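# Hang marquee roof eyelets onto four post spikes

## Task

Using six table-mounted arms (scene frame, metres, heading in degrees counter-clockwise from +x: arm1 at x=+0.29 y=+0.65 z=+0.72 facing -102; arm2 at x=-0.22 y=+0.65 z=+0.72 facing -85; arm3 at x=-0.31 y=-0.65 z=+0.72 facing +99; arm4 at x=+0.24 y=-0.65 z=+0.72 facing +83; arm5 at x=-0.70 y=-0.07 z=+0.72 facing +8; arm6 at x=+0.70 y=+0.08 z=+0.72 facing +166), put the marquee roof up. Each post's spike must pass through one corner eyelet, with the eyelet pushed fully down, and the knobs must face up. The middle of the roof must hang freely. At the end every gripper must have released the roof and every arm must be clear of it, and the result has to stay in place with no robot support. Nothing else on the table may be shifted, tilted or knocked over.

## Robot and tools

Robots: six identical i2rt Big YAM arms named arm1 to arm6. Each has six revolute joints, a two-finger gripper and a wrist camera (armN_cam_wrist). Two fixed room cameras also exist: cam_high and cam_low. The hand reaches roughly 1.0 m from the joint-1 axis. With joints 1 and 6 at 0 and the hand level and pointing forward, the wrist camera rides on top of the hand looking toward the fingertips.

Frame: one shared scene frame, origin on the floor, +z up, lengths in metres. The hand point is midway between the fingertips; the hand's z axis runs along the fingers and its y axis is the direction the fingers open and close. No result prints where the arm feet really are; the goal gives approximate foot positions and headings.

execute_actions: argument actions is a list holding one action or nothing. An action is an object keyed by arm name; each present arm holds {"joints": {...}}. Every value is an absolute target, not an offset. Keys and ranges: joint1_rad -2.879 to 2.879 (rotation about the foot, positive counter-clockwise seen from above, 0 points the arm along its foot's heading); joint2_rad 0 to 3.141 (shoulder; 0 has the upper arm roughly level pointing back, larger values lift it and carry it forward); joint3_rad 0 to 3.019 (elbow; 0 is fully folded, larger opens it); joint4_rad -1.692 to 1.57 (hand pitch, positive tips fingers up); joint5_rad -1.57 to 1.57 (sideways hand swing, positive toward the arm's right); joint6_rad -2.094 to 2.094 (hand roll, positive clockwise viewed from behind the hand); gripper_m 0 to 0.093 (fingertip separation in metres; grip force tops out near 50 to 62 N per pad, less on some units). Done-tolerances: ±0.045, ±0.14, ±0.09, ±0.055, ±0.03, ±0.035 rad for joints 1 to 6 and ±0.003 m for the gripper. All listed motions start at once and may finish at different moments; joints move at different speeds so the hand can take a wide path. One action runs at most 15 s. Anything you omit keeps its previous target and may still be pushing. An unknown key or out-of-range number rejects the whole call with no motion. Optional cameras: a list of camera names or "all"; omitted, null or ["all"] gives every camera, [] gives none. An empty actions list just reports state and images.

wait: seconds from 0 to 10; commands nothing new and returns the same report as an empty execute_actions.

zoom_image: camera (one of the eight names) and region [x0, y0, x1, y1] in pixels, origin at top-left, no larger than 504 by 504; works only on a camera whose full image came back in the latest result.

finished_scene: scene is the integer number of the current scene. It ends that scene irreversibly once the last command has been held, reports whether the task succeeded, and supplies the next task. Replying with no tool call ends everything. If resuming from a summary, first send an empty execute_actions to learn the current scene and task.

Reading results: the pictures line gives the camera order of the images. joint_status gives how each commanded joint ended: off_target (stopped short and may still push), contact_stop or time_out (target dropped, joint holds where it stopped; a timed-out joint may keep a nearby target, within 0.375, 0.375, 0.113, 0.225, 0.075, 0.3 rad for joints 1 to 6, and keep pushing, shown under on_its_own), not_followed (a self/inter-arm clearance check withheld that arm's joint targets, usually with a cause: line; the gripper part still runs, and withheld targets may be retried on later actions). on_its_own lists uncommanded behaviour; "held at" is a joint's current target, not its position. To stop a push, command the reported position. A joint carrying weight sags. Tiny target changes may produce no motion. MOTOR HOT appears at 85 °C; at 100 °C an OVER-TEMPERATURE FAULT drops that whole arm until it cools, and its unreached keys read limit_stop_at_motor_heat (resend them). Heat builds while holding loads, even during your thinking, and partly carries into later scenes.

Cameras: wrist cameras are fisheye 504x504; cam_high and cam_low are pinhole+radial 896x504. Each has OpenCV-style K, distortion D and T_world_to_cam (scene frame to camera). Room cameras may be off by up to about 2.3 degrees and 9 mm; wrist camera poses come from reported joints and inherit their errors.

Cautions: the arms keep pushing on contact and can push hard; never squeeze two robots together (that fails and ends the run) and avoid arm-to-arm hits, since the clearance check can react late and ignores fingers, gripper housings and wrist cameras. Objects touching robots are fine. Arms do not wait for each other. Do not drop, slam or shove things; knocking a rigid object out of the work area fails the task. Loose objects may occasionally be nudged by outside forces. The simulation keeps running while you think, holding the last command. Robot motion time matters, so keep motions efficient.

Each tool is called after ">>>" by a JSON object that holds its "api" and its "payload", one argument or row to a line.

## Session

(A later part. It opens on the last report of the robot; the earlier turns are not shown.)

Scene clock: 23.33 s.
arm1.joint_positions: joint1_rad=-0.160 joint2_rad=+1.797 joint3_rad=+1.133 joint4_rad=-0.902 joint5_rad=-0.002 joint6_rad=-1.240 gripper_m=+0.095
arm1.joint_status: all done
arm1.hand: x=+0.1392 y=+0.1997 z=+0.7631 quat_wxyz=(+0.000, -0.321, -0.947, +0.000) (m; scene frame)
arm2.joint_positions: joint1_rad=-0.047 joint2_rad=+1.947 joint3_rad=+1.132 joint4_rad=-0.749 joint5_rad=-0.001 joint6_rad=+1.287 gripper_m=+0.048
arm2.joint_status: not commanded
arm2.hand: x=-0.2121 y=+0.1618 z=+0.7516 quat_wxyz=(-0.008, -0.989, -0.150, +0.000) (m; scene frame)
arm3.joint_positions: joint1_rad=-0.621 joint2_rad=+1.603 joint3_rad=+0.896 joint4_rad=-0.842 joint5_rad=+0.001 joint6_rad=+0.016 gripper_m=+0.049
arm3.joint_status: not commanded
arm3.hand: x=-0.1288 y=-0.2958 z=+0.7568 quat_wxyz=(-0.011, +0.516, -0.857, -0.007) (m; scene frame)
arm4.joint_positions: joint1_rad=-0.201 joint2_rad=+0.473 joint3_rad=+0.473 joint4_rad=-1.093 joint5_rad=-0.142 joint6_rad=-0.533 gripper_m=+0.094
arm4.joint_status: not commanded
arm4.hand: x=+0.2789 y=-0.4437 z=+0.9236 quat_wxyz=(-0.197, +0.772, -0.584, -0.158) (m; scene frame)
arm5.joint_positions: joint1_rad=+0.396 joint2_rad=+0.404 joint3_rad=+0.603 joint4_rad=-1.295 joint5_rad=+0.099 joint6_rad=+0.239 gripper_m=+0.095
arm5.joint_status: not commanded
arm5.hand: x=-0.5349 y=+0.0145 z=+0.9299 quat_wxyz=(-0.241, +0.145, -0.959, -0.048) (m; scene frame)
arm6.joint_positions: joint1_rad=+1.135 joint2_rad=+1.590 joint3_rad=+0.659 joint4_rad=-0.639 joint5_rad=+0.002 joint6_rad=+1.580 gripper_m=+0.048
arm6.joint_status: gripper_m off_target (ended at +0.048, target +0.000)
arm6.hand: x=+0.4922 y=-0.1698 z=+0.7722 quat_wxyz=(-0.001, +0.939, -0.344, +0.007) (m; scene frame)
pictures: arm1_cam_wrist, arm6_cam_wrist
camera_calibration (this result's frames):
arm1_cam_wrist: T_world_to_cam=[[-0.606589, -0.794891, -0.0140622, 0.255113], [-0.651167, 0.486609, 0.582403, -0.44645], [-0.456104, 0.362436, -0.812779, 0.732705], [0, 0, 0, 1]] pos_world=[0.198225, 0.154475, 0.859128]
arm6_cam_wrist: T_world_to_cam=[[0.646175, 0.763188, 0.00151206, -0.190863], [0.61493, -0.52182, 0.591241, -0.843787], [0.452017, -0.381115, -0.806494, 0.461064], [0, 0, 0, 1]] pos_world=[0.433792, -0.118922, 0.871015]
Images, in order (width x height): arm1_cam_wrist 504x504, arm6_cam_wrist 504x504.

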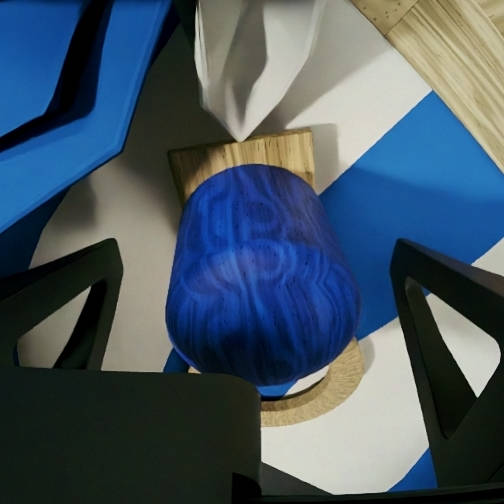

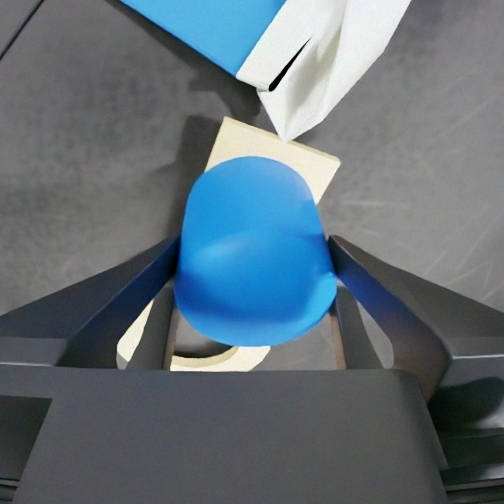

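>>> {"api": "execute_actions", "payload": {
  "actions": [
    {"arm1":{"joints":{"joint3_rad":1.1,"joint4_rad":-0.86}},"arm6":{"joints":{"gripper_m":0.07,"joint2_rad":1.63,"joint3_rad":0.6,"joint4_rad":-0.55}}}
  ],
  "cameras": []
}}

>>> {"api": "execute_actions", "payload": {
  "actions": [
    {"arm1":{"joints":{"gripper_m":0}},"arm6":{"joints":{"gripper_m":0}}}
  ],
  "cameras": ["cam_high","cam_low"]
}}

Scene clock: 24.43 s.
arm1.joint_positions: joint1_rad=-0.160 joint2_rad=+1.797 joint3_rad=+1.103 joint4_rad=-0.872 joint5_rad=-0.002 joint6_rad=-1.240 gripper_m=+0.095
arm1.joint_status: all done
arm1.hand: x=+0.1414 y=+0.2064 z=+0.7543 quat_wxyz=(+0.000, -0.321, -0.947, +0.001) (m; scene frame)
arm2.joint_positions: joint1_rad=-0.047 joint2_rad=+1.947 joint3_rad=+1.132 joint4_rad=-0.749 joint5_rad=-0.001 joint6_rad=+1.287 gripper_m=+0.048
arm2.joint_status: not commanded
arm2.hand: x=-0.2121 y=+0.1618 z=+0.7516 quat_wxyz=(-0.008, -0.989, -0.150, +0.000) (m; scene frame)
arm3.joint_positions: joint1_rad=-0.621 joint2_rad=+1.603 joint3_rad=+0.896 joint4_rad=-0.842 joint5_rad=+0.001 joint6_rad=+0.016 gripper_m=+0.049
arm3.joint_status: not commanded
arm3.hand: x=-0.1288 y=-0.2958 z=+0.7568 quat_wxyz=(-0.011, +0.516, -0.857, -0.007) (m; scene frame)
arm4.joint_positions: joint1_rad=-0.201 joint2_rad=+0.473 joint3_rad=+0.473 joint4_rad=-1.093 joint5_rad=-0.142 joint6_rad=-0.533 gripper_m=+0.094
arm4.joint_status: not commanded
arm4.hand: x=+0.2789 y=-0.4437 z=+0.9236 quat_wxyz=(-0.197, +0.772, -0.584, -0.158) (m; scene frame)
arm5.joint_positions: joint1_rad=+0.396 joint2_rad=+0.404 joint3_rad=+0.603 joint4_rad=-1.295 joint5_rad=+0.099 joint6_rad=+0.239 gripper_m=+0.095
arm5.joint_status: not commanded
arm5.hand: x=-0.5349 y=+0.0145 z=+0.9299 quat_wxyz=(-0.241, +0.145, -0.959, -0.048) (m; scene frame)
arm6.joint_positions: joint1_rad=+1.135 joint2_rad=+1.614 joint3_rad=+0.606 joint4_rad=-0.561 joint5_rad=+0.002 joint6_rad=+1.579 gripper_m=+0.070
arm6.joint_status: all done
arm6.hand: x=+0.5020 y=-0.1583 z=+0.7538 quat_wxyz=(-0.001, +0.939, -0.344, +0.007) (m; scene frame)
pictures: none
No camera images: the call's "cameras" was empty. Leave "cameras" out to get every camera's image.

Scene clock: 25.17 s.
arm1.joint_positions: joint1_rad=-0.160 joint2_rad=+1.797 joint3_rad=+1.103 joint4_rad=-0.870 joint5_rad=-0.001 joint6_rad=-1.240 gripper_m=+0.048
arm1.joint_status: gripper_m off_target (ended at +0.048, target +0.000)
arm1.hand: x=+0.1412 y=+0.2060 z=+0.7543 quat_wxyz=(+0.000, -0.321, -0.947, +0.002) (m; scene frame)
arm2.joint_positions: joint1_rad=-0.047 joint2_rad=+1.947 joint3_rad=+1.132 joint4_rad=-0.749 joint5_rad=-0.001 joint6_rad=+1.287 gripper_m=+0.048
arm2.joint_status: not commanded
arm2.hand: x=-0.2121 y=+0.1618 z=+0.7516 quat_wxyz=(-0.008, -0.989, -0.150, +0.000) (m; scene frame)
arm3.joint_positions: joint1_rad=-0.621 joint2_rad=+1.603 joint3_rad=+0.896 joint4_rad=-0.842 joint5_rad=+0.001 joint6_rad=+0.016 gripper_m=+0.049
arm3.joint_status: not commanded
arm3.hand: x=-0.1288 y=-0.2958 z=+0.7568 quat_wxyz=(-0.011, +0.516, -0.857, -0.007) (m; scene frame)
arm4.joint_positions: joint1_rad=-0.201 joint2_rad=+0.473 joint3_rad=+0.473 joint4_rad=-1.093 joint5_rad=-0.142 joint6_rad=-0.533 gripper_m=+0.094
arm4.joint_status: not commanded
arm4.hand: x=+0.2789 y=-0.4437 z=+0.9236 quat_wxyz=(-0.197, +0.772, -0.584, -0.158) (m; scene frame)
arm5.joint_positions: joint1_rad=+0.396 joint2_rad=+0.404 joint3_rad=+0.603 joint4_rad=-1.295 joint5_rad=+0.099 joint6_rad=+0.239 gripper_m=+0.095
arm5.joint_status: not commanded
arm5.hand: x=-0.5349 y=+0.0145 z=+0.9299 quat_wxyz=(-0.241, +0.145, -0.959, -0.048) (m; scene frame)
arm6.joint_positions: joint1_rad=+1.135 joint2_rad=+1.614 joint3_rad=+0.606 joint4_rad=-0.559 joint5_rad=+0.002 joint6_rad=+1.578 gripper_m=+0.048
arm6.joint_status: gripper_m off_target (ended at +0.048, target +0.000)
arm6.hand: x=+0.5016 y=-0.1588 z=+0.7538 quat_wxyz=(+0.000, +0.939, -0.343, +0.006) (m; scene frame)
pictures: cam_high, cam_low
Images, in order (width x height): cam_high 896x504, cam_low 896x504.

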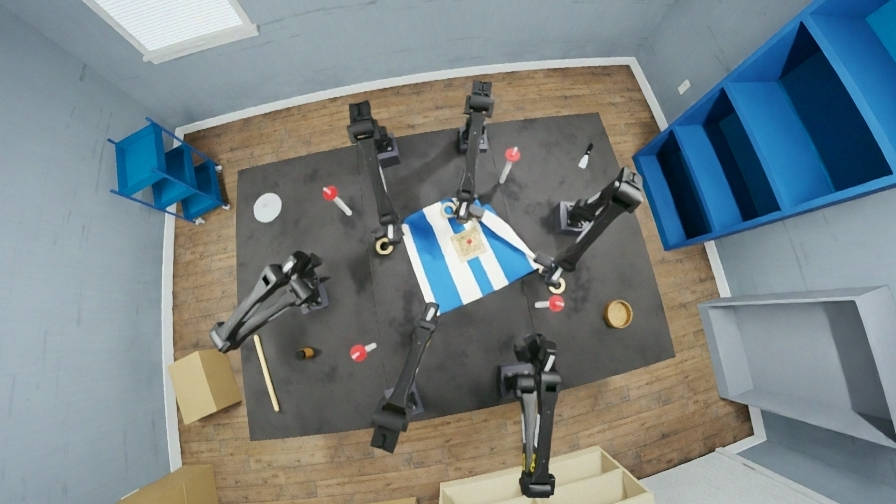

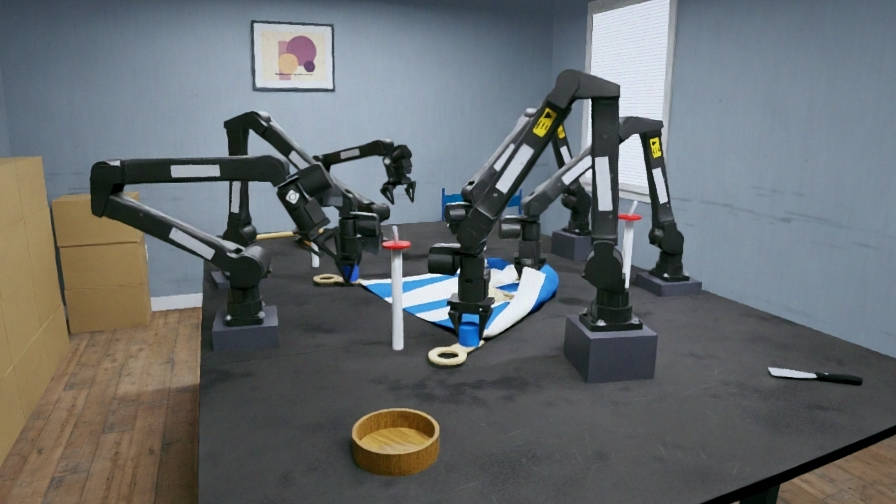

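>>> {"api": "execute_actions", "payload": {
  "actions": [
    {"arm1":{"joints":{"joint2_rad":1.3,"joint3_rad":1.53,"joint4_rad":-1.69}},"arm2":{"joints":{"joint2_rad":1.4,"joint3_rad":1.52,"joint4_rad":-1.65}},"arm3":{"joints":{"joint2_rad":1.3,"joint3_rad":1.53,"joint4_rad":-1.69}},"arm6":{"joints":{"joint2_rad":1.5,"joint3_rad":1.6,"joint4_rad":-1.63}}}
  ],
  "cameras": ["cam_high","cam_low"]
}}

Scene clock: 30.17 s.
arm1.joint_positions: joint1_rad=-0.160 joint2_rad=+1.313 joint3_rad=+1.521 joint4_rad=-1.677 joint5_rad=-0.001 joint6_rad=-1.241 gripper_m=+0.048
arm1.joint_status: all done
arm1.hand: x=+0.1663 y=+0.2790 z=+1.1085 quat_wxyz=(+0.000, -0.320, -0.946, +0.049) (m; scene frame)
arm2.joint_positions: joint1_rad=-0.048 joint2_rad=+1.428 joint3_rad=+1.512 joint4_rad=-1.609 joint5_rad=-0.002 joint6_rad=+1.313 gripper_m=+0.048
arm2.joint_status: all done
arm2.hand: x=-0.2133 y=+0.2256 z=+1.1188 quat_wxyz=(-0.027, -0.990, -0.137, +0.002) (m; scene frame)
arm3.joint_positions: joint1_rad=-0.621 joint2_rad=+1.302 joint3_rad=+1.486 joint4_rad=-1.665 joint5_rad=-0.004 joint6_rad=+0.001 gripper_m=+0.049
arm3.joint_status: all done
arm3.hand: x=-0.1356 y=-0.3089 z=+1.0822 quat_wxyz=(-0.038, +0.522, -0.852, -0.027) (m; scene frame)
arm4.joint_positions: joint1_rad=-0.201 joint2_rad=+0.473 joint3_rad=+0.473 joint4_rad=-1.093 joint5_rad=-0.142 joint6_rad=-0.533 gripper_m=+0.094
arm4.joint_status: not commanded
arm4.hand: x=+0.2789 y=-0.4437 z=+0.9236 quat_wxyz=(-0.197, +0.772, -0.584, -0.158) (m; scene frame)
arm5.joint_positions: joint1_rad=+0.396 joint2_rad=+0.404 joint3_rad=+0.603 joint4_rad=-1.295 joint5_rad=+0.099 joint6_rad=+0.239 gripper_m=+0.095
arm5.joint_status: not commanded
arm5.hand: x=-0.5349 y=+0.0145 z=+0.9299 quat_wxyz=(-0.241, +0.145, -0.959, -0.048) (m; scene frame)
arm6.joint_positions: joint1_rad=+1.155 joint2_rad=+1.592 joint3_rad=+1.423 joint4_rad=-1.603 joint5_rad=+0.005 joint6_rad=+1.559 gripper_m=+0.048
arm6.joint_status: joint3_rad time_out (moved +0.816 of +0.994); the others done
arm6.on_its_own: joint3_rad reads +1.423 and still pushes toward +1.535 since a time_out
arm6.hand: x=+0.4308 y=-0.2508 z=+1.0187 quat_wxyz=(-0.097, +0.941, -0.322, +0.039) (m; scene frame)
pictures: cam_high, cam_low
Images, in order (width x height): cam_high 896x504, cam_low 896x504.

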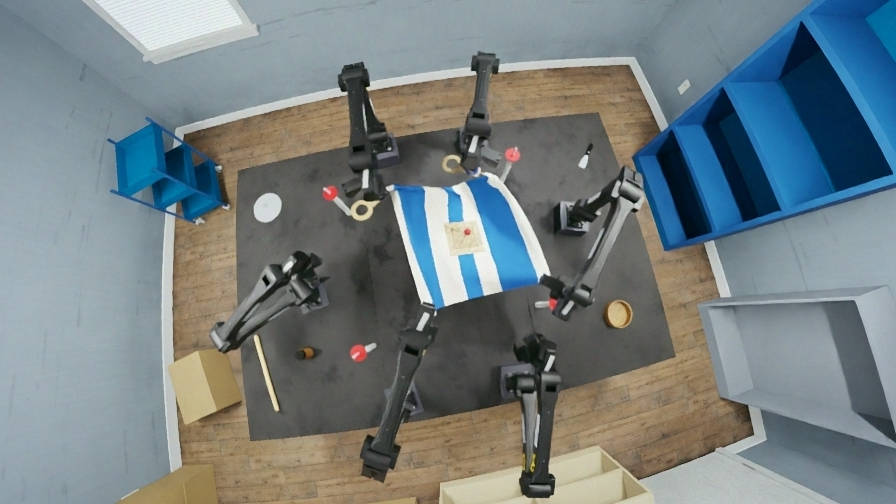

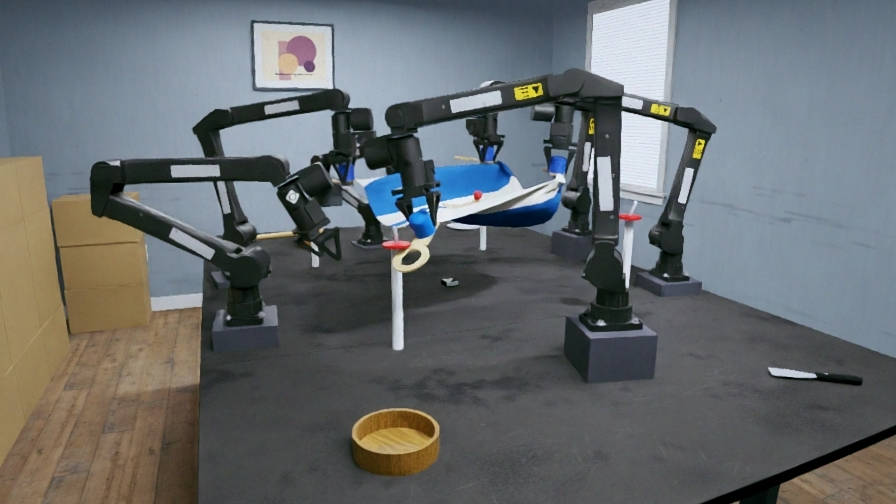

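>>> {"api": "execute_actions", "payload": {
  "actions": [
    {"arm6":{"joints":{"joint1_rad":0.85,"joint3_rad":1.42}}}
  ],
  "cameras": []
}}

>>> {"api": "execute_actions", "payload": {
  "actions": [
    {"arm6":{"joints":{"joint2_rad":1.55,"joint3_rad":1.62,"joint4_rad":-1.63}}}
  ],
  "cameras": ["cam_high","cam_low","arm6_cam_wrist"]
}}

Scene clock: 31.63 s.
arm1.joint_positions: joint1_rad=-0.160 joint2_rad=+1.313 joint3_rad=+1.521 joint4_rad=-1.679 joint5_rad=-0.001 joint6_rad=-1.241 gripper_m=+0.048
arm1.joint_status: not commanded
arm1.hand: x=+0.1665 y=+0.2796 z=+1.1085 quat_wxyz=(+0.000, -0.320, -0.946, +0.048) (m; scene frame)
arm2.joint_positions: joint1_rad=-0.048 joint2_rad=+1.428 joint3_rad=+1.512 joint4_rad=-1.611 joint5_rad=-0.002 joint6_rad=+1.313 gripper_m=+0.048
arm2.joint_status: not commanded
arm2.hand: x=-0.2133 y=+0.2260 z=+1.1188 quat_wxyz=(-0.026, -0.990, -0.137, +0.002) (m; scene frame)
arm3.joint_positions: joint1_rad=-0.621 joint2_rad=+1.302 joint3_rad=+1.486 joint4_rad=-1.665 joint5_rad=-0.004 joint6_rad=-0.001 gripper_m=+0.049
arm3.joint_status: not commanded
arm3.hand: x=-0.1357 y=-0.3088 z=+1.0822 quat_wxyz=(-0.038, +0.522, -0.852, -0.027) (m; scene frame)
arm4.joint_positions: joint1_rad=-0.201 joint2_rad=+0.473 joint3_rad=+0.473 joint4_rad=-1.093 joint5_rad=-0.142 joint6_rad=-0.533 gripper_m=+0.094
arm4.joint_status: not commanded
arm4.hand: x=+0.2789 y=-0.4437 z=+0.9236 quat_wxyz=(-0.197, +0.772, -0.584, -0.158) (m; scene frame)
arm5.joint_positions: joint1_rad=+0.396 joint2_rad=+0.404 joint3_rad=+0.603 joint4_rad=-1.295 joint5_rad=+0.099 joint6_rad=+0.239 gripper_m=+0.095
arm5.joint_status: not commanded
arm5.hand: x=-0.5349 y=+0.0145 z=+0.9299 quat_wxyz=(-0.241, +0.145, -0.959, -0.048) (m; scene frame)
arm6.joint_positions: joint1_rad=+0.849 joint2_rad=+1.508 joint3_rad=+1.411 joint4_rad=-1.631 joint5_rad=+0.002 joint6_rad=+1.558 gripper_m=+0.048
arm6.joint_status: all done
arm6.hand: x=+0.3577 y=-0.1459 z=+1.0473 quat_wxyz=(-0.072, +0.883, -0.463, +0.044) (m; scene frame)
pictures: none
No camera images: the call's "cameras" was empty. Leave "cameras" out to get every camera's image.

Scene clock: 32.70 s.
arm1.joint_positions: joint1_rad=-0.160 joint2_rad=+1.313 joint3_rad=+1.521 joint4_rad=-1.679 joint5_rad=-0.001 joint6_rad=-1.241 gripper_m=+0.048
arm1.joint_status: not commanded
arm1.hand: x=+0.1665 y=+0.2796 z=+1.1085 quat_wxyz=(+0.000, -0.320, -0.946, +0.048) (m; scene frame)
arm2.joint_positions: joint1_rad=-0.048 joint2_rad=+1.428 joint3_rad=+1.512 joint4_rad=-1.611 joint5_rad=-0.002 joint6_rad=+1.313 gripper_m=+0.048
arm2.joint_status: not commanded
arm2.hand: x=-0.2133 y=+0.2260 z=+1.1188 quat_wxyz=(-0.026, -0.990, -0.137, +0.002) (m; scene frame)
arm3.joint_positions: joint1_rad=-0.621 joint2_rad=+1.302 joint3_rad=+1.486 joint4_rad=-1.665 joint5_rad=-0.004 joint6_rad=-0.001 gripper_m=+0.049
arm3.joint_status: not commanded
arm3.hand: x=-0.1357 y=-0.3088 z=+1.0822 quat_wxyz=(-0.038, +0.522, -0.851, -0.027) (m; scene frame)
arm4.joint_positions: joint1_rad=-0.201 joint2_rad=+0.473 joint3_rad=+0.473 joint4_rad=-1.093 joint5_rad=-0.142 joint6_rad=-0.533 gripper_m=+0.094
arm4.joint_status: not commanded
arm4.hand: x=+0.2789 y=-0.4437 z=+0.9236 quat_wxyz=(-0.197, +0.772, -0.584, -0.158) (m; scene frame)
arm5.joint_positions: joint1_rad=+0.396 joint2_rad=+0.404 joint3_rad=+0.603 joint4_rad=-1.295 joint5_rad=+0.099 joint6_rad=+0.239 gripper_m=+0.095
arm5.joint_status: not commanded
arm5.hand: x=-0.5349 y=+0.0145 z=+0.9299 quat_wxyz=(-0.241, +0.145, -0.959, -0.048) (m; scene frame)
arm6.joint_positions: joint1_rad=+0.849 joint2_rad=+1.548 joint3_rad=+1.572 joint4_rad=-1.631 joint5_rad=+0.002 joint6_rad=+1.558 gripper_m=+0.048
arm6.joint_status: all done
arm6.hand: x=+0.3183 y=-0.1718 z=+1.0885 quat_wxyz=(-0.019, +0.885, -0.465, +0.015) (m; scene frame)
pictures: arm6_cam_wrist, cam_high, cam_low
camera_calibration (this result's frames):
arm6_cam_wrist: T_world_to_cam=[[0.822214, 0.567701, 0.0409819, -0.210011], [0.439079, -0.678447, 0.588998, -0.893442], [0.362179, -0.466288, -0.807094, 0.808589], [0, 0, 0, 1]] pos_world=[0.272112, -0.109894, 1.18745]
Images, in order (width x height): arm6_cam_wrist 504x504, cam_high 896x504, cam_low 896x504.

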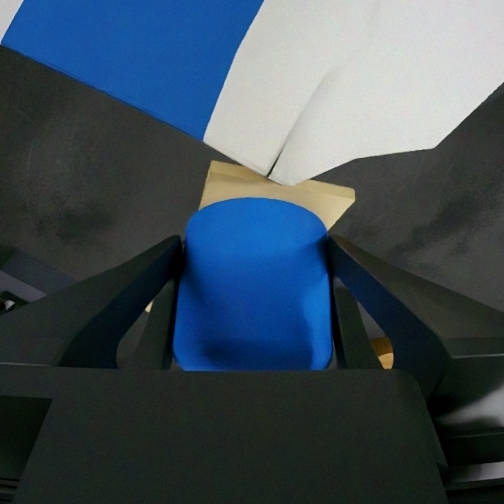

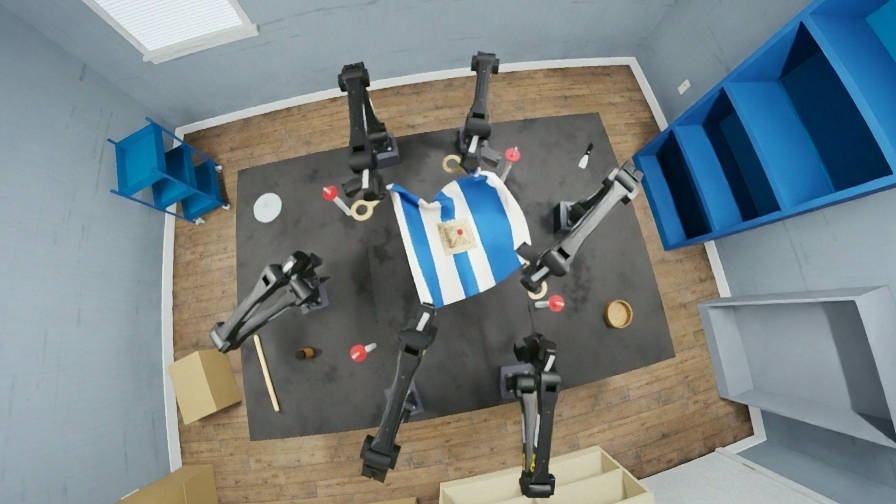

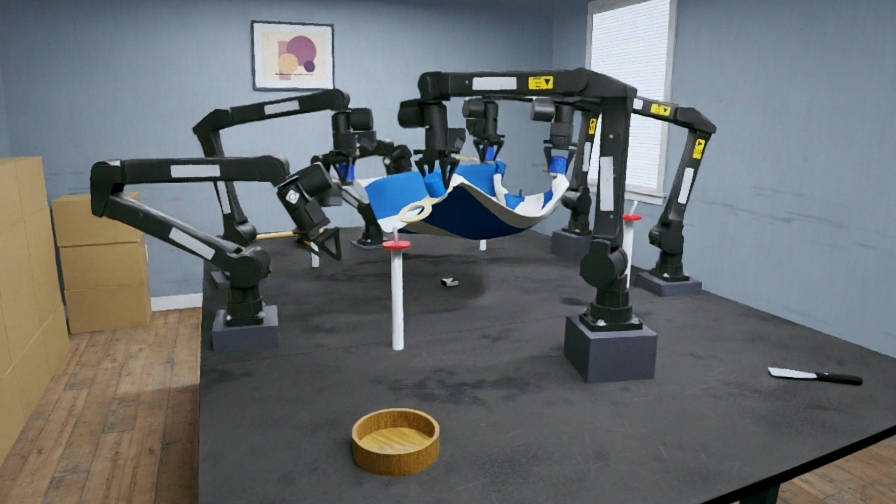

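>>> {"api": "execute_actions", "payload": {
  "actions": [
    {"arm1":{"joints":{"joint1_rad":0.3,"joint2_rad":1.21,"joint3_rad":1.47,"joint6_rad":1.19}},"arm2":{"joints":{"joint1_rad":-0.48,"joint2_rad":1.33,"joint3_rad":1.46,"joint6_rad":2.0}},"arm3":{"joints":{"joint1_rad":0.1,"joint2_rad":1.12,"joint3_rad":1.42,"joint6_rad":1.1}},"arm6":{"joints":{"joint1_rad":1.0,"joint2_rad":1.62,"joint3_rad":1.68,"joint5_rad":-0.4}}}
  ],
  "cameras": ["cam_high","cam_low"]
}}

Scene clock: 35.90 s.
arm1.joint_positions: joint1_rad=+0.288 joint2_rad=+1.220 joint3_rad=+1.463 joint4_rad=-1.680 joint5_rad=+0.005 joint6_rad=+1.177 gripper_m=+0.049
arm1.joint_status: all done
arm1.hand: x=+0.3338 y=+0.2922 z=+1.1181 quat_wxyz=(-0.064, -0.965, -0.256, +0.011) (m; scene frame)
arm2.joint_positions: joint1_rad=-0.445 joint2_rad=+1.348 joint3_rad=+1.459 joint4_rad=-1.625 joint5_rad=-0.022 joint6_rad=+2.015 gripper_m=+0.048
arm2.joint_status: all done
arm2.hand: x=-0.3651 y=+0.2819 z=+1.1287 quat_wxyz=(-0.032, -0.916, +0.400, -0.014) (m; scene frame)
arm3.joint_positions: joint1_rad=+0.062 joint2_rad=+1.132 joint3_rad=+1.433 joint4_rad=-1.665 joint5_rad=+0.025 joint6_rad=+1.073 gripper_m=+0.049
arm3.joint_status: all done
arm3.hand: x=-0.3761 y=-0.3205 z=+1.1189 quat_wxyz=(-0.028, +0.344, -0.933, -0.103) (m; scene frame)
arm4.joint_positions: joint1_rad=-0.201 joint2_rad=+0.473 joint3_rad=+0.473 joint4_rad=-1.093 joint5_rad=-0.142 joint6_rad=-0.533 gripper_m=+0.094
arm4.joint_status: not commanded
arm4.hand: x=+0.2789 y=-0.4437 z=+0.9236 quat_wxyz=(-0.197, +0.772, -0.584, -0.158) (m; scene frame)
arm5.joint_positions: joint1_rad=+0.396 joint2_rad=+0.404 joint3_rad=+0.603 joint4_rad=-1.295 joint5_rad=+0.099 joint6_rad=+0.239 gripper_m=+0.095
arm5.joint_status: not commanded
arm5.hand: x=-0.5349 y=+0.0145 z=+0.9299 quat_wxyz=(-0.241, +0.145, -0.959, -0.048) (m; scene frame)
arm6.joint_positions: joint1_rad=+0.976 joint2_rad=+1.613 joint3_rad=+1.634 joint4_rad=-1.618 joint5_rad=-0.374 joint6_rad=+1.536 gripper_m=+0.048
arm6.joint_status: all done
arm6.hand: x=+0.3739 y=-0.2829 z=+1.0953 quat_wxyz=(+0.066, +0.899, -0.393, +0.181) (m; scene frame)
pictures: cam_high, cam_low
Images, in order (width x height): cam_high 896x504, cam_low 896x504.

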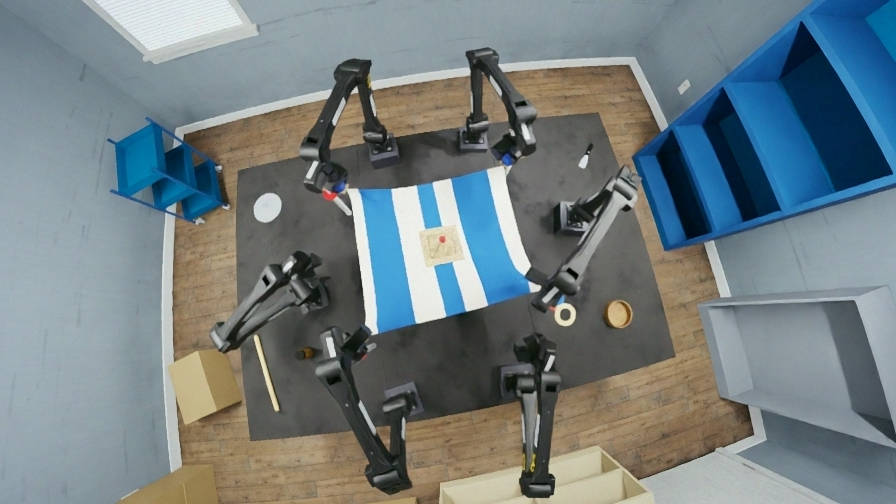

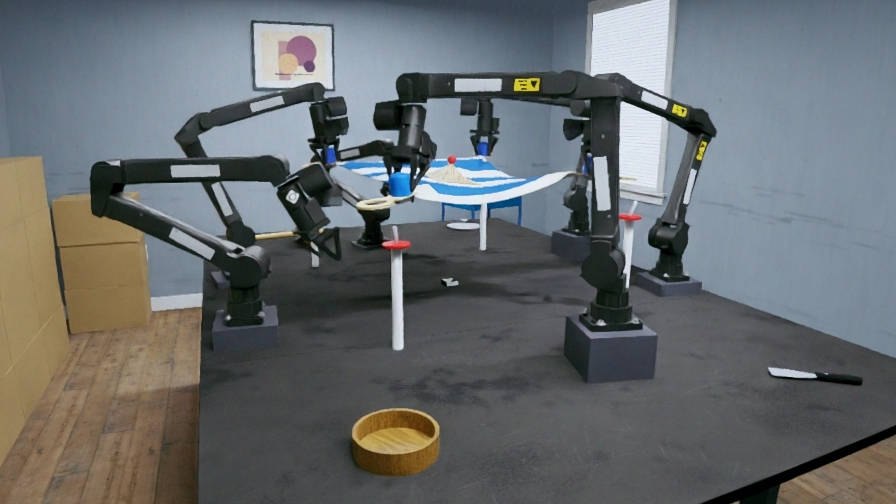

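>>> {"api": "execute_actions", "payload": {
  "actions": [],
  "cameras": ["arm1_cam_wrist","arm2_cam_wrist","arm3_cam_wrist","arm6_cam_wrist"]
}}

Scene clock: 36.13 s.
arm1.joint_positions: joint1_rad=+0.288 joint2_rad=+1.220 joint3_rad=+1.463 joint4_rad=-1.680 joint5_rad=+0.005 joint6_rad=+1.177 gripper_m=+0.049
arm1.joint_status: all done
arm1.hand: x=+0.3338 y=+0.2922 z=+1.1181 quat_wxyz=(-0.064, -0.965, -0.256, +0.011) (m; scene frame)
arm2.joint_positions: joint1_rad=-0.445 joint2_rad=+1.348 joint3_rad=+1.459 joint4_rad=-1.625 joint5_rad=-0.022 joint6_rad=+2.015 gripper_m=+0.048
arm2.joint_status: all done
arm2.hand: x=-0.3651 y=+0.2819 z=+1.1287 quat_wxyz=(-0.032, -0.916, +0.400, -0.014) (m; scene frame)
arm3.joint_positions: joint1_rad=+0.062 joint2_rad=+1.132 joint3_rad=+1.433 joint4_rad=-1.665 joint5_rad=+0.025 joint6_rad=+1.073 gripper_m=+0.049
arm3.joint_status: all done
arm3.hand: x=-0.3761 y=-0.3205 z=+1.1189 quat_wxyz=(-0.028, +0.344, -0.933, -0.103) (m; scene frame)
arm4.joint_positions: joint1_rad=-0.201 joint2_rad=+0.473 joint3_rad=+0.473 joint4_rad=-1.093 joint5_rad=-0.142 joint6_rad=-0.533 gripper_m=+0.094
arm4.joint_status: not commanded
arm4.hand: x=+0.2789 y=-0.4437 z=+0.9236 quat_wxyz=(-0.197, +0.772, -0.584, -0.158) (m; scene frame)
arm5.joint_positions: joint1_rad=+0.396 joint2_rad=+0.404 joint3_rad=+0.603 joint4_rad=-1.295 joint5_rad=+0.099 joint6_rad=+0.239 gripper_m=+0.095
arm5.joint_status: not commanded
arm5.hand: x=-0.5349 y=+0.0145 z=+0.9299 quat_wxyz=(-0.241, +0.145, -0.959, -0.048) (m; scene frame)
arm6.joint_positions: joint1_rad=+0.976 joint2_rad=+1.613 joint3_rad=+1.634 joint4_rad=-1.618 joint5_rad=-0.374 joint6_rad=+1.536 gripper_m=+0.048
arm6.joint_status: all done
arm6.hand: x=+0.3739 y=-0.2829 z=+1.0953 quat_wxyz=(+0.066, +0.899, -0.393, +0.181) (m; scene frame)
pictures: arm1_cam_wrist, arm2_cam_wrist, arm3_cam_wrist, arm6_cam_wrist
camera_calibration (this result's frames):
arm1_cam_wrist: T_world_to_cam=[[-0.496834, 0.857708, -0.132257, 0.0642943], [0.69422, 0.484244, 0.532509, -0.964099], [0.520782, 0.172753, -0.836028, 0.831879], [0, 0, 0, 1]] pos_world=[0.268012, 0.268003, 1.21737]
arm2_cam_wrist: T_world_to_cam=[[0.726898, 0.683199, -0.0697038, 0.153513], [0.568821, -0.542099, 0.618523, -0.326315], [0.384788, -0.489252, -0.782669, 1.27943], [0, 0, 0, 1]] pos_world=[-0.418283, 0.34419, 1.21391]
arm3_cam_wrist: T_world_to_cam=[[0.649027, -0.742031, -0.167793, 0.190377], [-0.604866, -0.637088, 0.477761, -0.963392], [-0.461412, -0.208587, -0.862317, 0.846492], [0, 0, 0, 1]] pos_world=[-0.315701, -0.295933, 1.22216]
arm6_cam_wrist: T_world_to_cam=[[0.732794, 0.680221, 0.0176859, -0.10213], [0.352092, -0.40129, 0.845575, -1.16727], [0.582275, -0.613405, -0.533563, 0.318657], [0, 0, 0, 1]] pos_world=[0.30028, -0.203476, 1.15884]
Images, in order (width x height): arm1_cam_wrist 504x504, arm2_cam_wrist 504x504, arm3_cam_wrist 504x504, arm6_cam_wrist 504x504.

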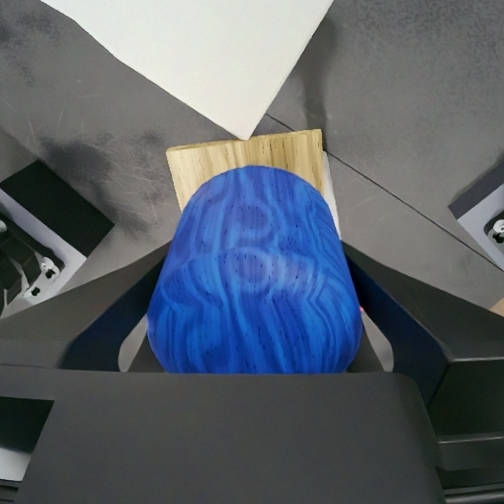

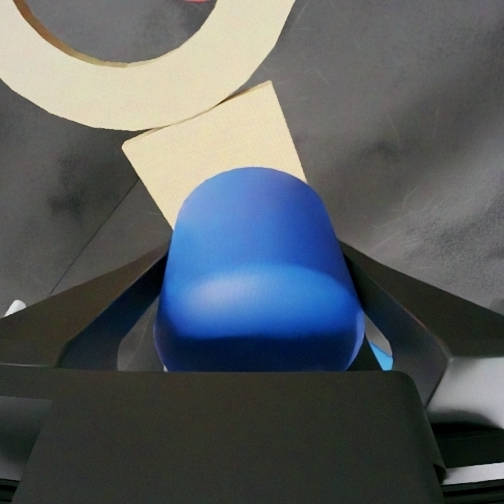

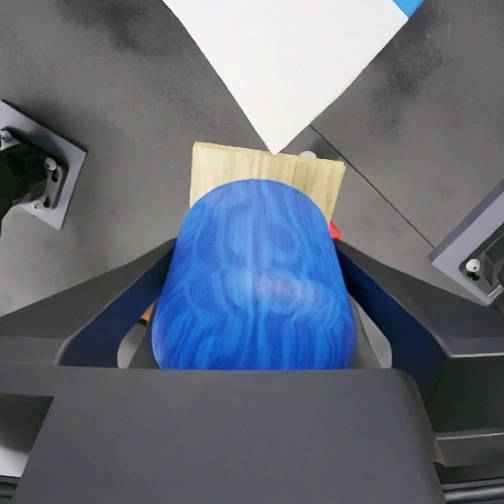

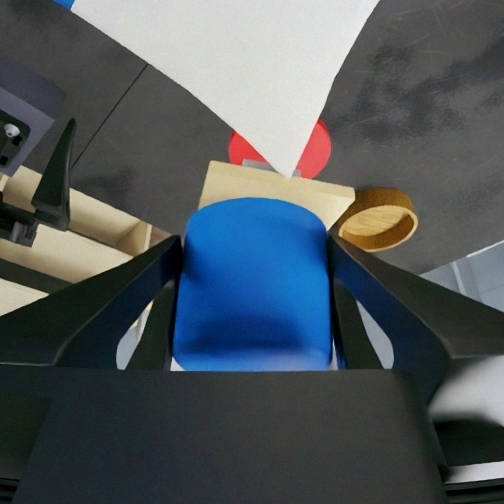

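>>> {"api": "execute_actions", "payload": {
  "actions": [],
  "cameras": ["cam_high"]
}}

>>> {"api": "zoom_image", "payload": {
  "camera": "cam_high",
  "region": [280, 120, 620, 400]
}}

Scene clock: 36.63 s.
arm1.joint_positions: joint1_rad=+0.288 joint2_rad=+1.220 joint3_rad=+1.463 joint4_rad=-1.680 joint5_rad=+0.005 joint6_rad=+1.178 gripper_m=+0.049
arm1.joint_status: all done
arm1.hand: x=+0.3338 y=+0.2922 z=+1.1181 quat_wxyz=(-0.064, -0.965, -0.256, +0.011) (m; scene frame)
arm2.joint_positions: joint1_rad=-0.445 joint2_rad=+1.348 joint3_rad=+1.459 joint4_rad=-1.625 joint5_rad=-0.022 joint6_rad=+2.015 gripper_m=+0.048
arm2.joint_status: all done
arm2.hand: x=-0.3651 y=+0.2819 z=+1.1287 quat_wxyz=(-0.032, -0.916, +0.400, -0.014) (m; scene frame)
arm3.joint_positions: joint1_rad=+0.062 joint2_rad=+1.132 joint3_rad=+1.433 joint4_rad=-1.665 joint5_rad=+0.025 joint6_rad=+1.073 gripper_m=+0.049
arm3.joint_status: all done
arm3.hand: x=-0.3761 y=-0.3205 z=+1.1189 quat_wxyz=(-0.028, +0.344, -0.933, -0.103) (m; scene frame)
arm4.joint_positions: joint1_rad=-0.201 joint2_rad=+0.473 joint3_rad=+0.473 joint4_rad=-1.093 joint5_rad=-0.142 joint6_rad=-0.533 gripper_m=+0.094
arm4.joint_status: not commanded
arm4.hand: x=+0.2789 y=-0.4437 z=+0.9236 quat_wxyz=(-0.197, +0.772, -0.584, -0.158) (m; scene frame)
arm5.joint_positions: joint1_rad=+0.396 joint2_rad=+0.404 joint3_rad=+0.603 joint4_rad=-1.295 joint5_rad=+0.099 joint6_rad=+0.239 gripper_m=+0.095
arm5.joint_status: not commanded
arm5.hand: x=-0.5349 y=+0.0145 z=+0.9299 quat_wxyz=(-0.241, +0.145, -0.959, -0.048) (m; scene frame)
arm6.joint_positions: joint1_rad=+0.976 joint2_rad=+1.613 joint3_rad=+1.634 joint4_rad=-1.618 joint5_rad=-0.374 joint6_rad=+1.536 gripper_m=+0.048
arm6.joint_status: all done
arm6.hand: x=+0.3739 y=-0.2829 z=+1.0953 quat_wxyz=(+0.066, +0.899, -0.393, +0.181) (m; scene frame)
pictures: cam_high
Images, in order (width x height): cam_high 896x504.

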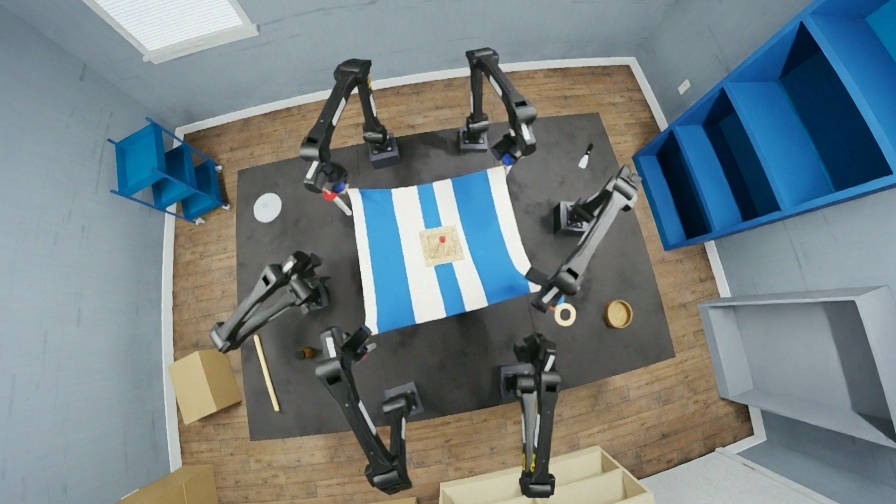

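Region (280, 120, 620, 400) of cam_high's 896x504 image, scaled by 1.482, with more detail than that image has; it fills the top 415 rows of this view, and the rest is white.

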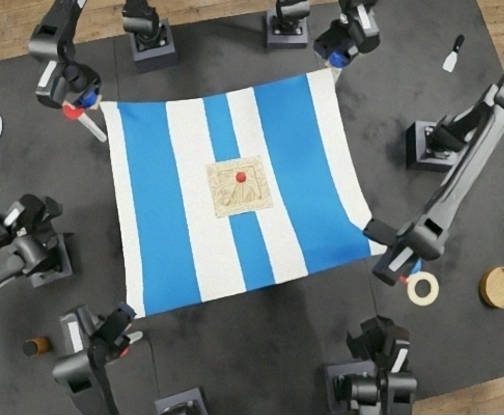

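>>> {"api": "execute_actions", "payload": {
  "actions": [
    {"arm1":{"joints":{"joint1_rad":0.35,"joint2_rad":1.1,"joint3_rad":1.38,"joint6_rad":1.24}},"arm2":{"joints":{"joint1_rad":-0.55,"joint6_rad":1.93}},"arm6":{"joints":{"joint1_rad":0.96,"joint2_rad":1.5,"joint3_rad":1.57}}}
  ],
  "cameras": ["cam_high","cam_low"]
}}

>>> {"api": "zoom_image", "payload": {
  "camera": "cam_high",
  "region": [280, 120, 620, 400]
}}

Scene clock: 39.73 s.
arm1.joint_positions: joint1_rad=+0.338 joint2_rad=+1.105 joint3_rad=+1.376 joint4_rad=-1.680 joint5_rad=+0.011 joint6_rad=+1.228 gripper_m=+0.049
arm1.joint_status: all done
arm1.hand: x=+0.3438 y=+0.3331 z=+1.1192 quat_wxyz=(-0.078, -0.964, -0.255, +0.012) (m; scene frame)
arm2.joint_positions: joint1_rad=-0.519 joint2_rad=+1.348 joint3_rad=+1.459 joint4_rad=-1.625 joint5_rad=-0.027 joint6_rad=+1.972 gripper_m=+0.048
arm2.joint_status: joint6_rad time_out (moved -0.043 of -0.085); the others done
arm2.on_its_own: joint6_rad reads +1.972 and still pushes toward +1.930 since a time_out
arm2.hand: x=-0.3914 y=+0.2933 z=+1.1287 quat_wxyz=(-0.033, -0.909, +0.415, -0.015) (m; scene frame)
arm3.joint_positions: joint1_rad=+0.062 joint2_rad=+1.132 joint3_rad=+1.433 joint4_rad=-1.665 joint5_rad=+0.025 joint6_rad=+1.073 gripper_m=+0.049
arm3.joint_status: not commanded
arm3.hand: x=-0.3761 y=-0.3205 z=+1.1189 quat_wxyz=(-0.028, +0.344, -0.933, -0.103) (m; scene frame)
arm4.joint_positions: joint1_rad=-0.201 joint2_rad=+0.473 joint3_rad=+0.473 joint4_rad=-1.093 joint5_rad=-0.142 joint6_rad=-0.533 gripper_m=+0.094
arm4.joint_status: not commanded
arm4.hand: x=+0.2789 y=-0.4437 z=+0.9236 quat_wxyz=(-0.197, +0.772, -0.584, -0.158) (m; scene frame)
arm5.joint_positions: joint1_rad=+0.396 joint2_rad=+0.404 joint3_rad=+0.603 joint4_rad=-1.295 joint5_rad=+0.099 joint6_rad=+0.239 gripper_m=+0.095
arm5.joint_status: not commanded
arm5.hand: x=-0.5349 y=+0.0145 z=+0.9299 quat_wxyz=(-0.241, +0.145, -0.959, -0.048) (m; scene frame)
arm6.joint_positions: joint1_rad=+0.927 joint2_rad=+1.518 joint3_rad=+1.586 joint4_rad=-1.615 joint5_rad=-0.374 joint6_rad=+1.529 gripper_m=+0.048
arm6.joint_status: all done
arm6.hand: x=+0.3759 y=-0.2513 z=+1.1199 quat_wxyz=(+0.093, +0.893, -0.408, +0.167) (m; scene frame)
pictures: cam_high, cam_low
Images, in order (width x height): cam_high 896x504, cam_low 896x504.

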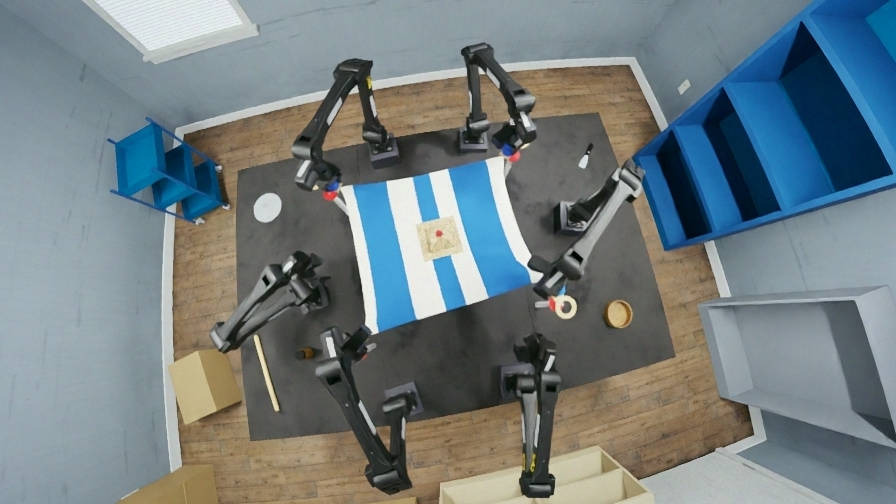

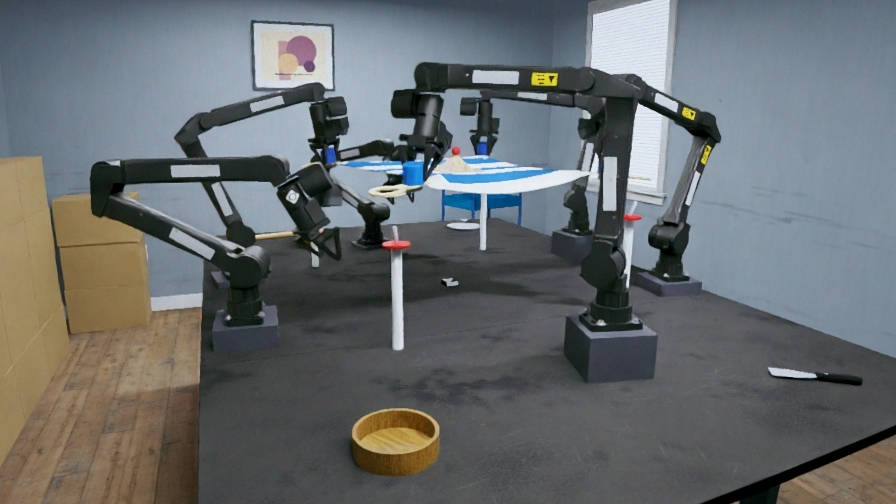

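Region (280, 120, 620, 400) of cam_high's 896x504 image, scaled by 1.482, with more detail than that image has; it fills the top 415 rows of this view, and the rest is white.

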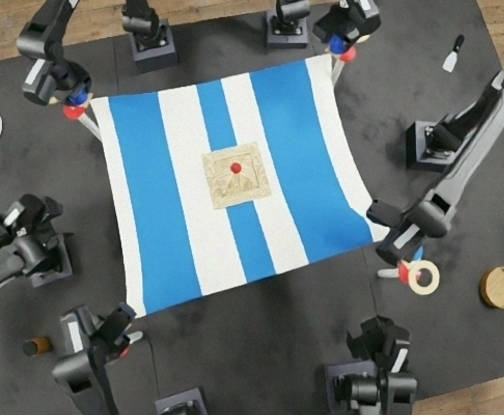

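>>> {"api": "execute_actions", "payload": {
  "actions": [
    {"arm1":{"joints":{"joint3_rad":1.16,"joint4_rad":-1.5}},"arm2":{"joints":{"joint3_rad":1.22,"joint4_rad":-1.4,"joint6_rad":1.97}},"arm3":{"joints":{"joint3_rad":1.21,"joint4_rad":-1.48}},"arm6":{"joints":{"joint3_rad":1.37,"joint4_rad":-1.42}}}
  ],
  "cameras": ["cam_high","cam_low"]
}}

>>> {"api": "zoom_image", "payload": {
  "camera": "cam_high",
  "region": [280, 120, 620, 400]
}}

>>> {"api": "zoom_image", "payload": {
  "camera": "cam_low",
  "region": [250, 120, 700, 300]
}}

Scene clock: 41.13 s.
arm1.joint_positions: joint1_rad=+0.338 joint2_rad=+1.105 joint3_rad=+1.153 joint4_rad=-1.506 joint5_rad=+0.011 joint6_rad=+1.229 gripper_m=+0.049
arm1.joint_status: all done
arm1.hand: x=+0.3441 y=+0.3318 z=+1.0338 quat_wxyz=(-0.053, -0.965, -0.255, +0.009) (m; scene frame)
arm2.joint_positions: joint1_rad=-0.519 joint2_rad=+1.341 joint3_rad=+1.218 joint4_rad=-1.393 joint5_rad=-0.027 joint6_rad=+1.982 gripper_m=+0.048
arm2.joint_status: all done
arm2.hand: x=-0.3897 y=+0.2959 z=+1.0386 quat_wxyz=(-0.031, -0.907, +0.419, -0.015) (m; scene frame)
arm3.joint_positions: joint1_rad=+0.062 joint2_rad=+1.128 joint3_rad=+1.229 joint4_rad=-1.478 joint5_rad=+0.025 joint6_rad=+1.073 gripper_m=+0.049
arm3.joint_status: all done
arm3.hand: x=-0.3784 y=-0.3097 z=+1.0427 quat_wxyz=(-0.027, +0.345, -0.933, -0.096) (m; scene frame)
arm4.joint_positions: joint1_rad=-0.201 joint2_rad=+0.473 joint3_rad=+0.473 joint4_rad=-1.093 joint5_rad=-0.142 joint6_rad=-0.533 gripper_m=+0.094
arm4.joint_status: not commanded
arm4.hand: x=+0.2789 y=-0.4437 z=+0.9236 quat_wxyz=(-0.197, +0.772, -0.584, -0.158) (m; scene frame)
arm5.joint_positions: joint1_rad=+0.396 joint2_rad=+0.404 joint3_rad=+0.603 joint4_rad=-1.295 joint5_rad=+0.099 joint6_rad=+0.239 gripper_m=+0.095
arm5.joint_status: not commanded
arm5.hand: x=-0.5349 y=+0.0145 z=+0.9299 quat_wxyz=(-0.241, +0.145, -0.959, -0.048) (m; scene frame)
arm6.joint_positions: joint1_rad=+0.927 joint2_rad=+1.518 joint3_rad=+1.385 joint4_rad=-1.410 joint5_rad=-0.374 joint6_rad=+1.519 gripper_m=+0.048
arm6.joint_status: all done
arm6.hand: x=+0.3783 y=-0.2505 z=+1.0433 quat_wxyz=(+0.096, +0.895, -0.403, +0.166) (m; scene frame)
pictures: cam_high, cam_low
Images, in order (width x height): cam_high 896x504, cam_low 896x504.

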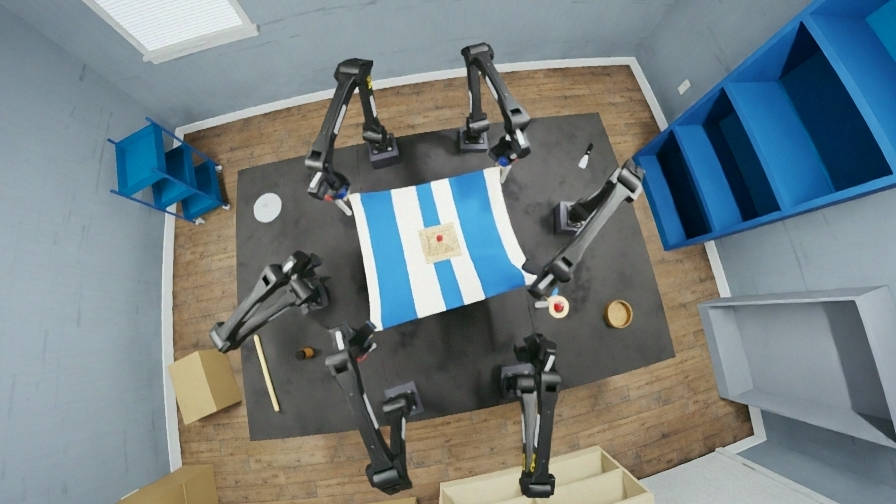

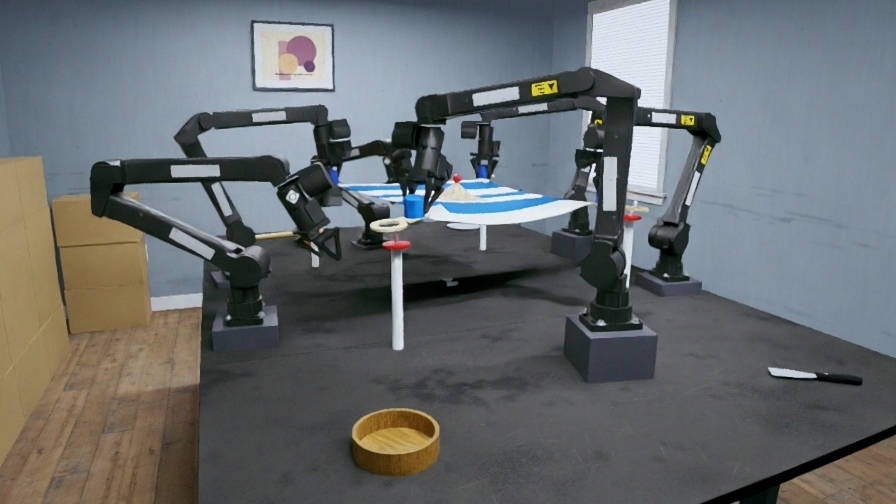

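Region (280, 120, 620, 400) of cam_high's 896x504 image, scaled by 1.482, with more detail than that image has; it fills the top 415 rows of this view, and the rest is white.

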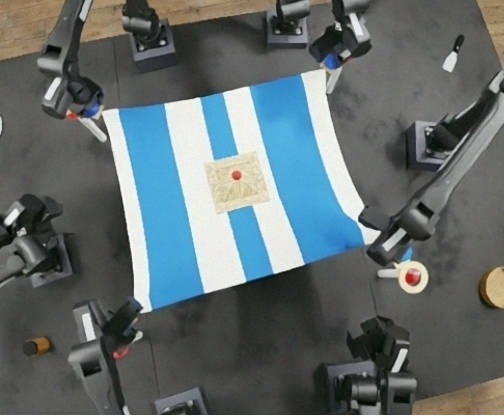

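Region (250, 120, 700, 300) of cam_low's 896x504 image, scaled by 1.120, with more detail than that image has; it fills the top 202 rows of this view, and the rest is white.

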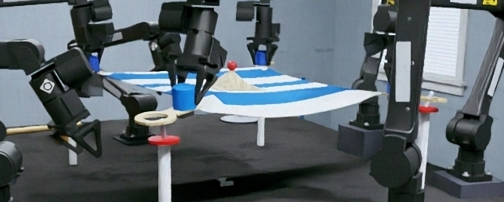

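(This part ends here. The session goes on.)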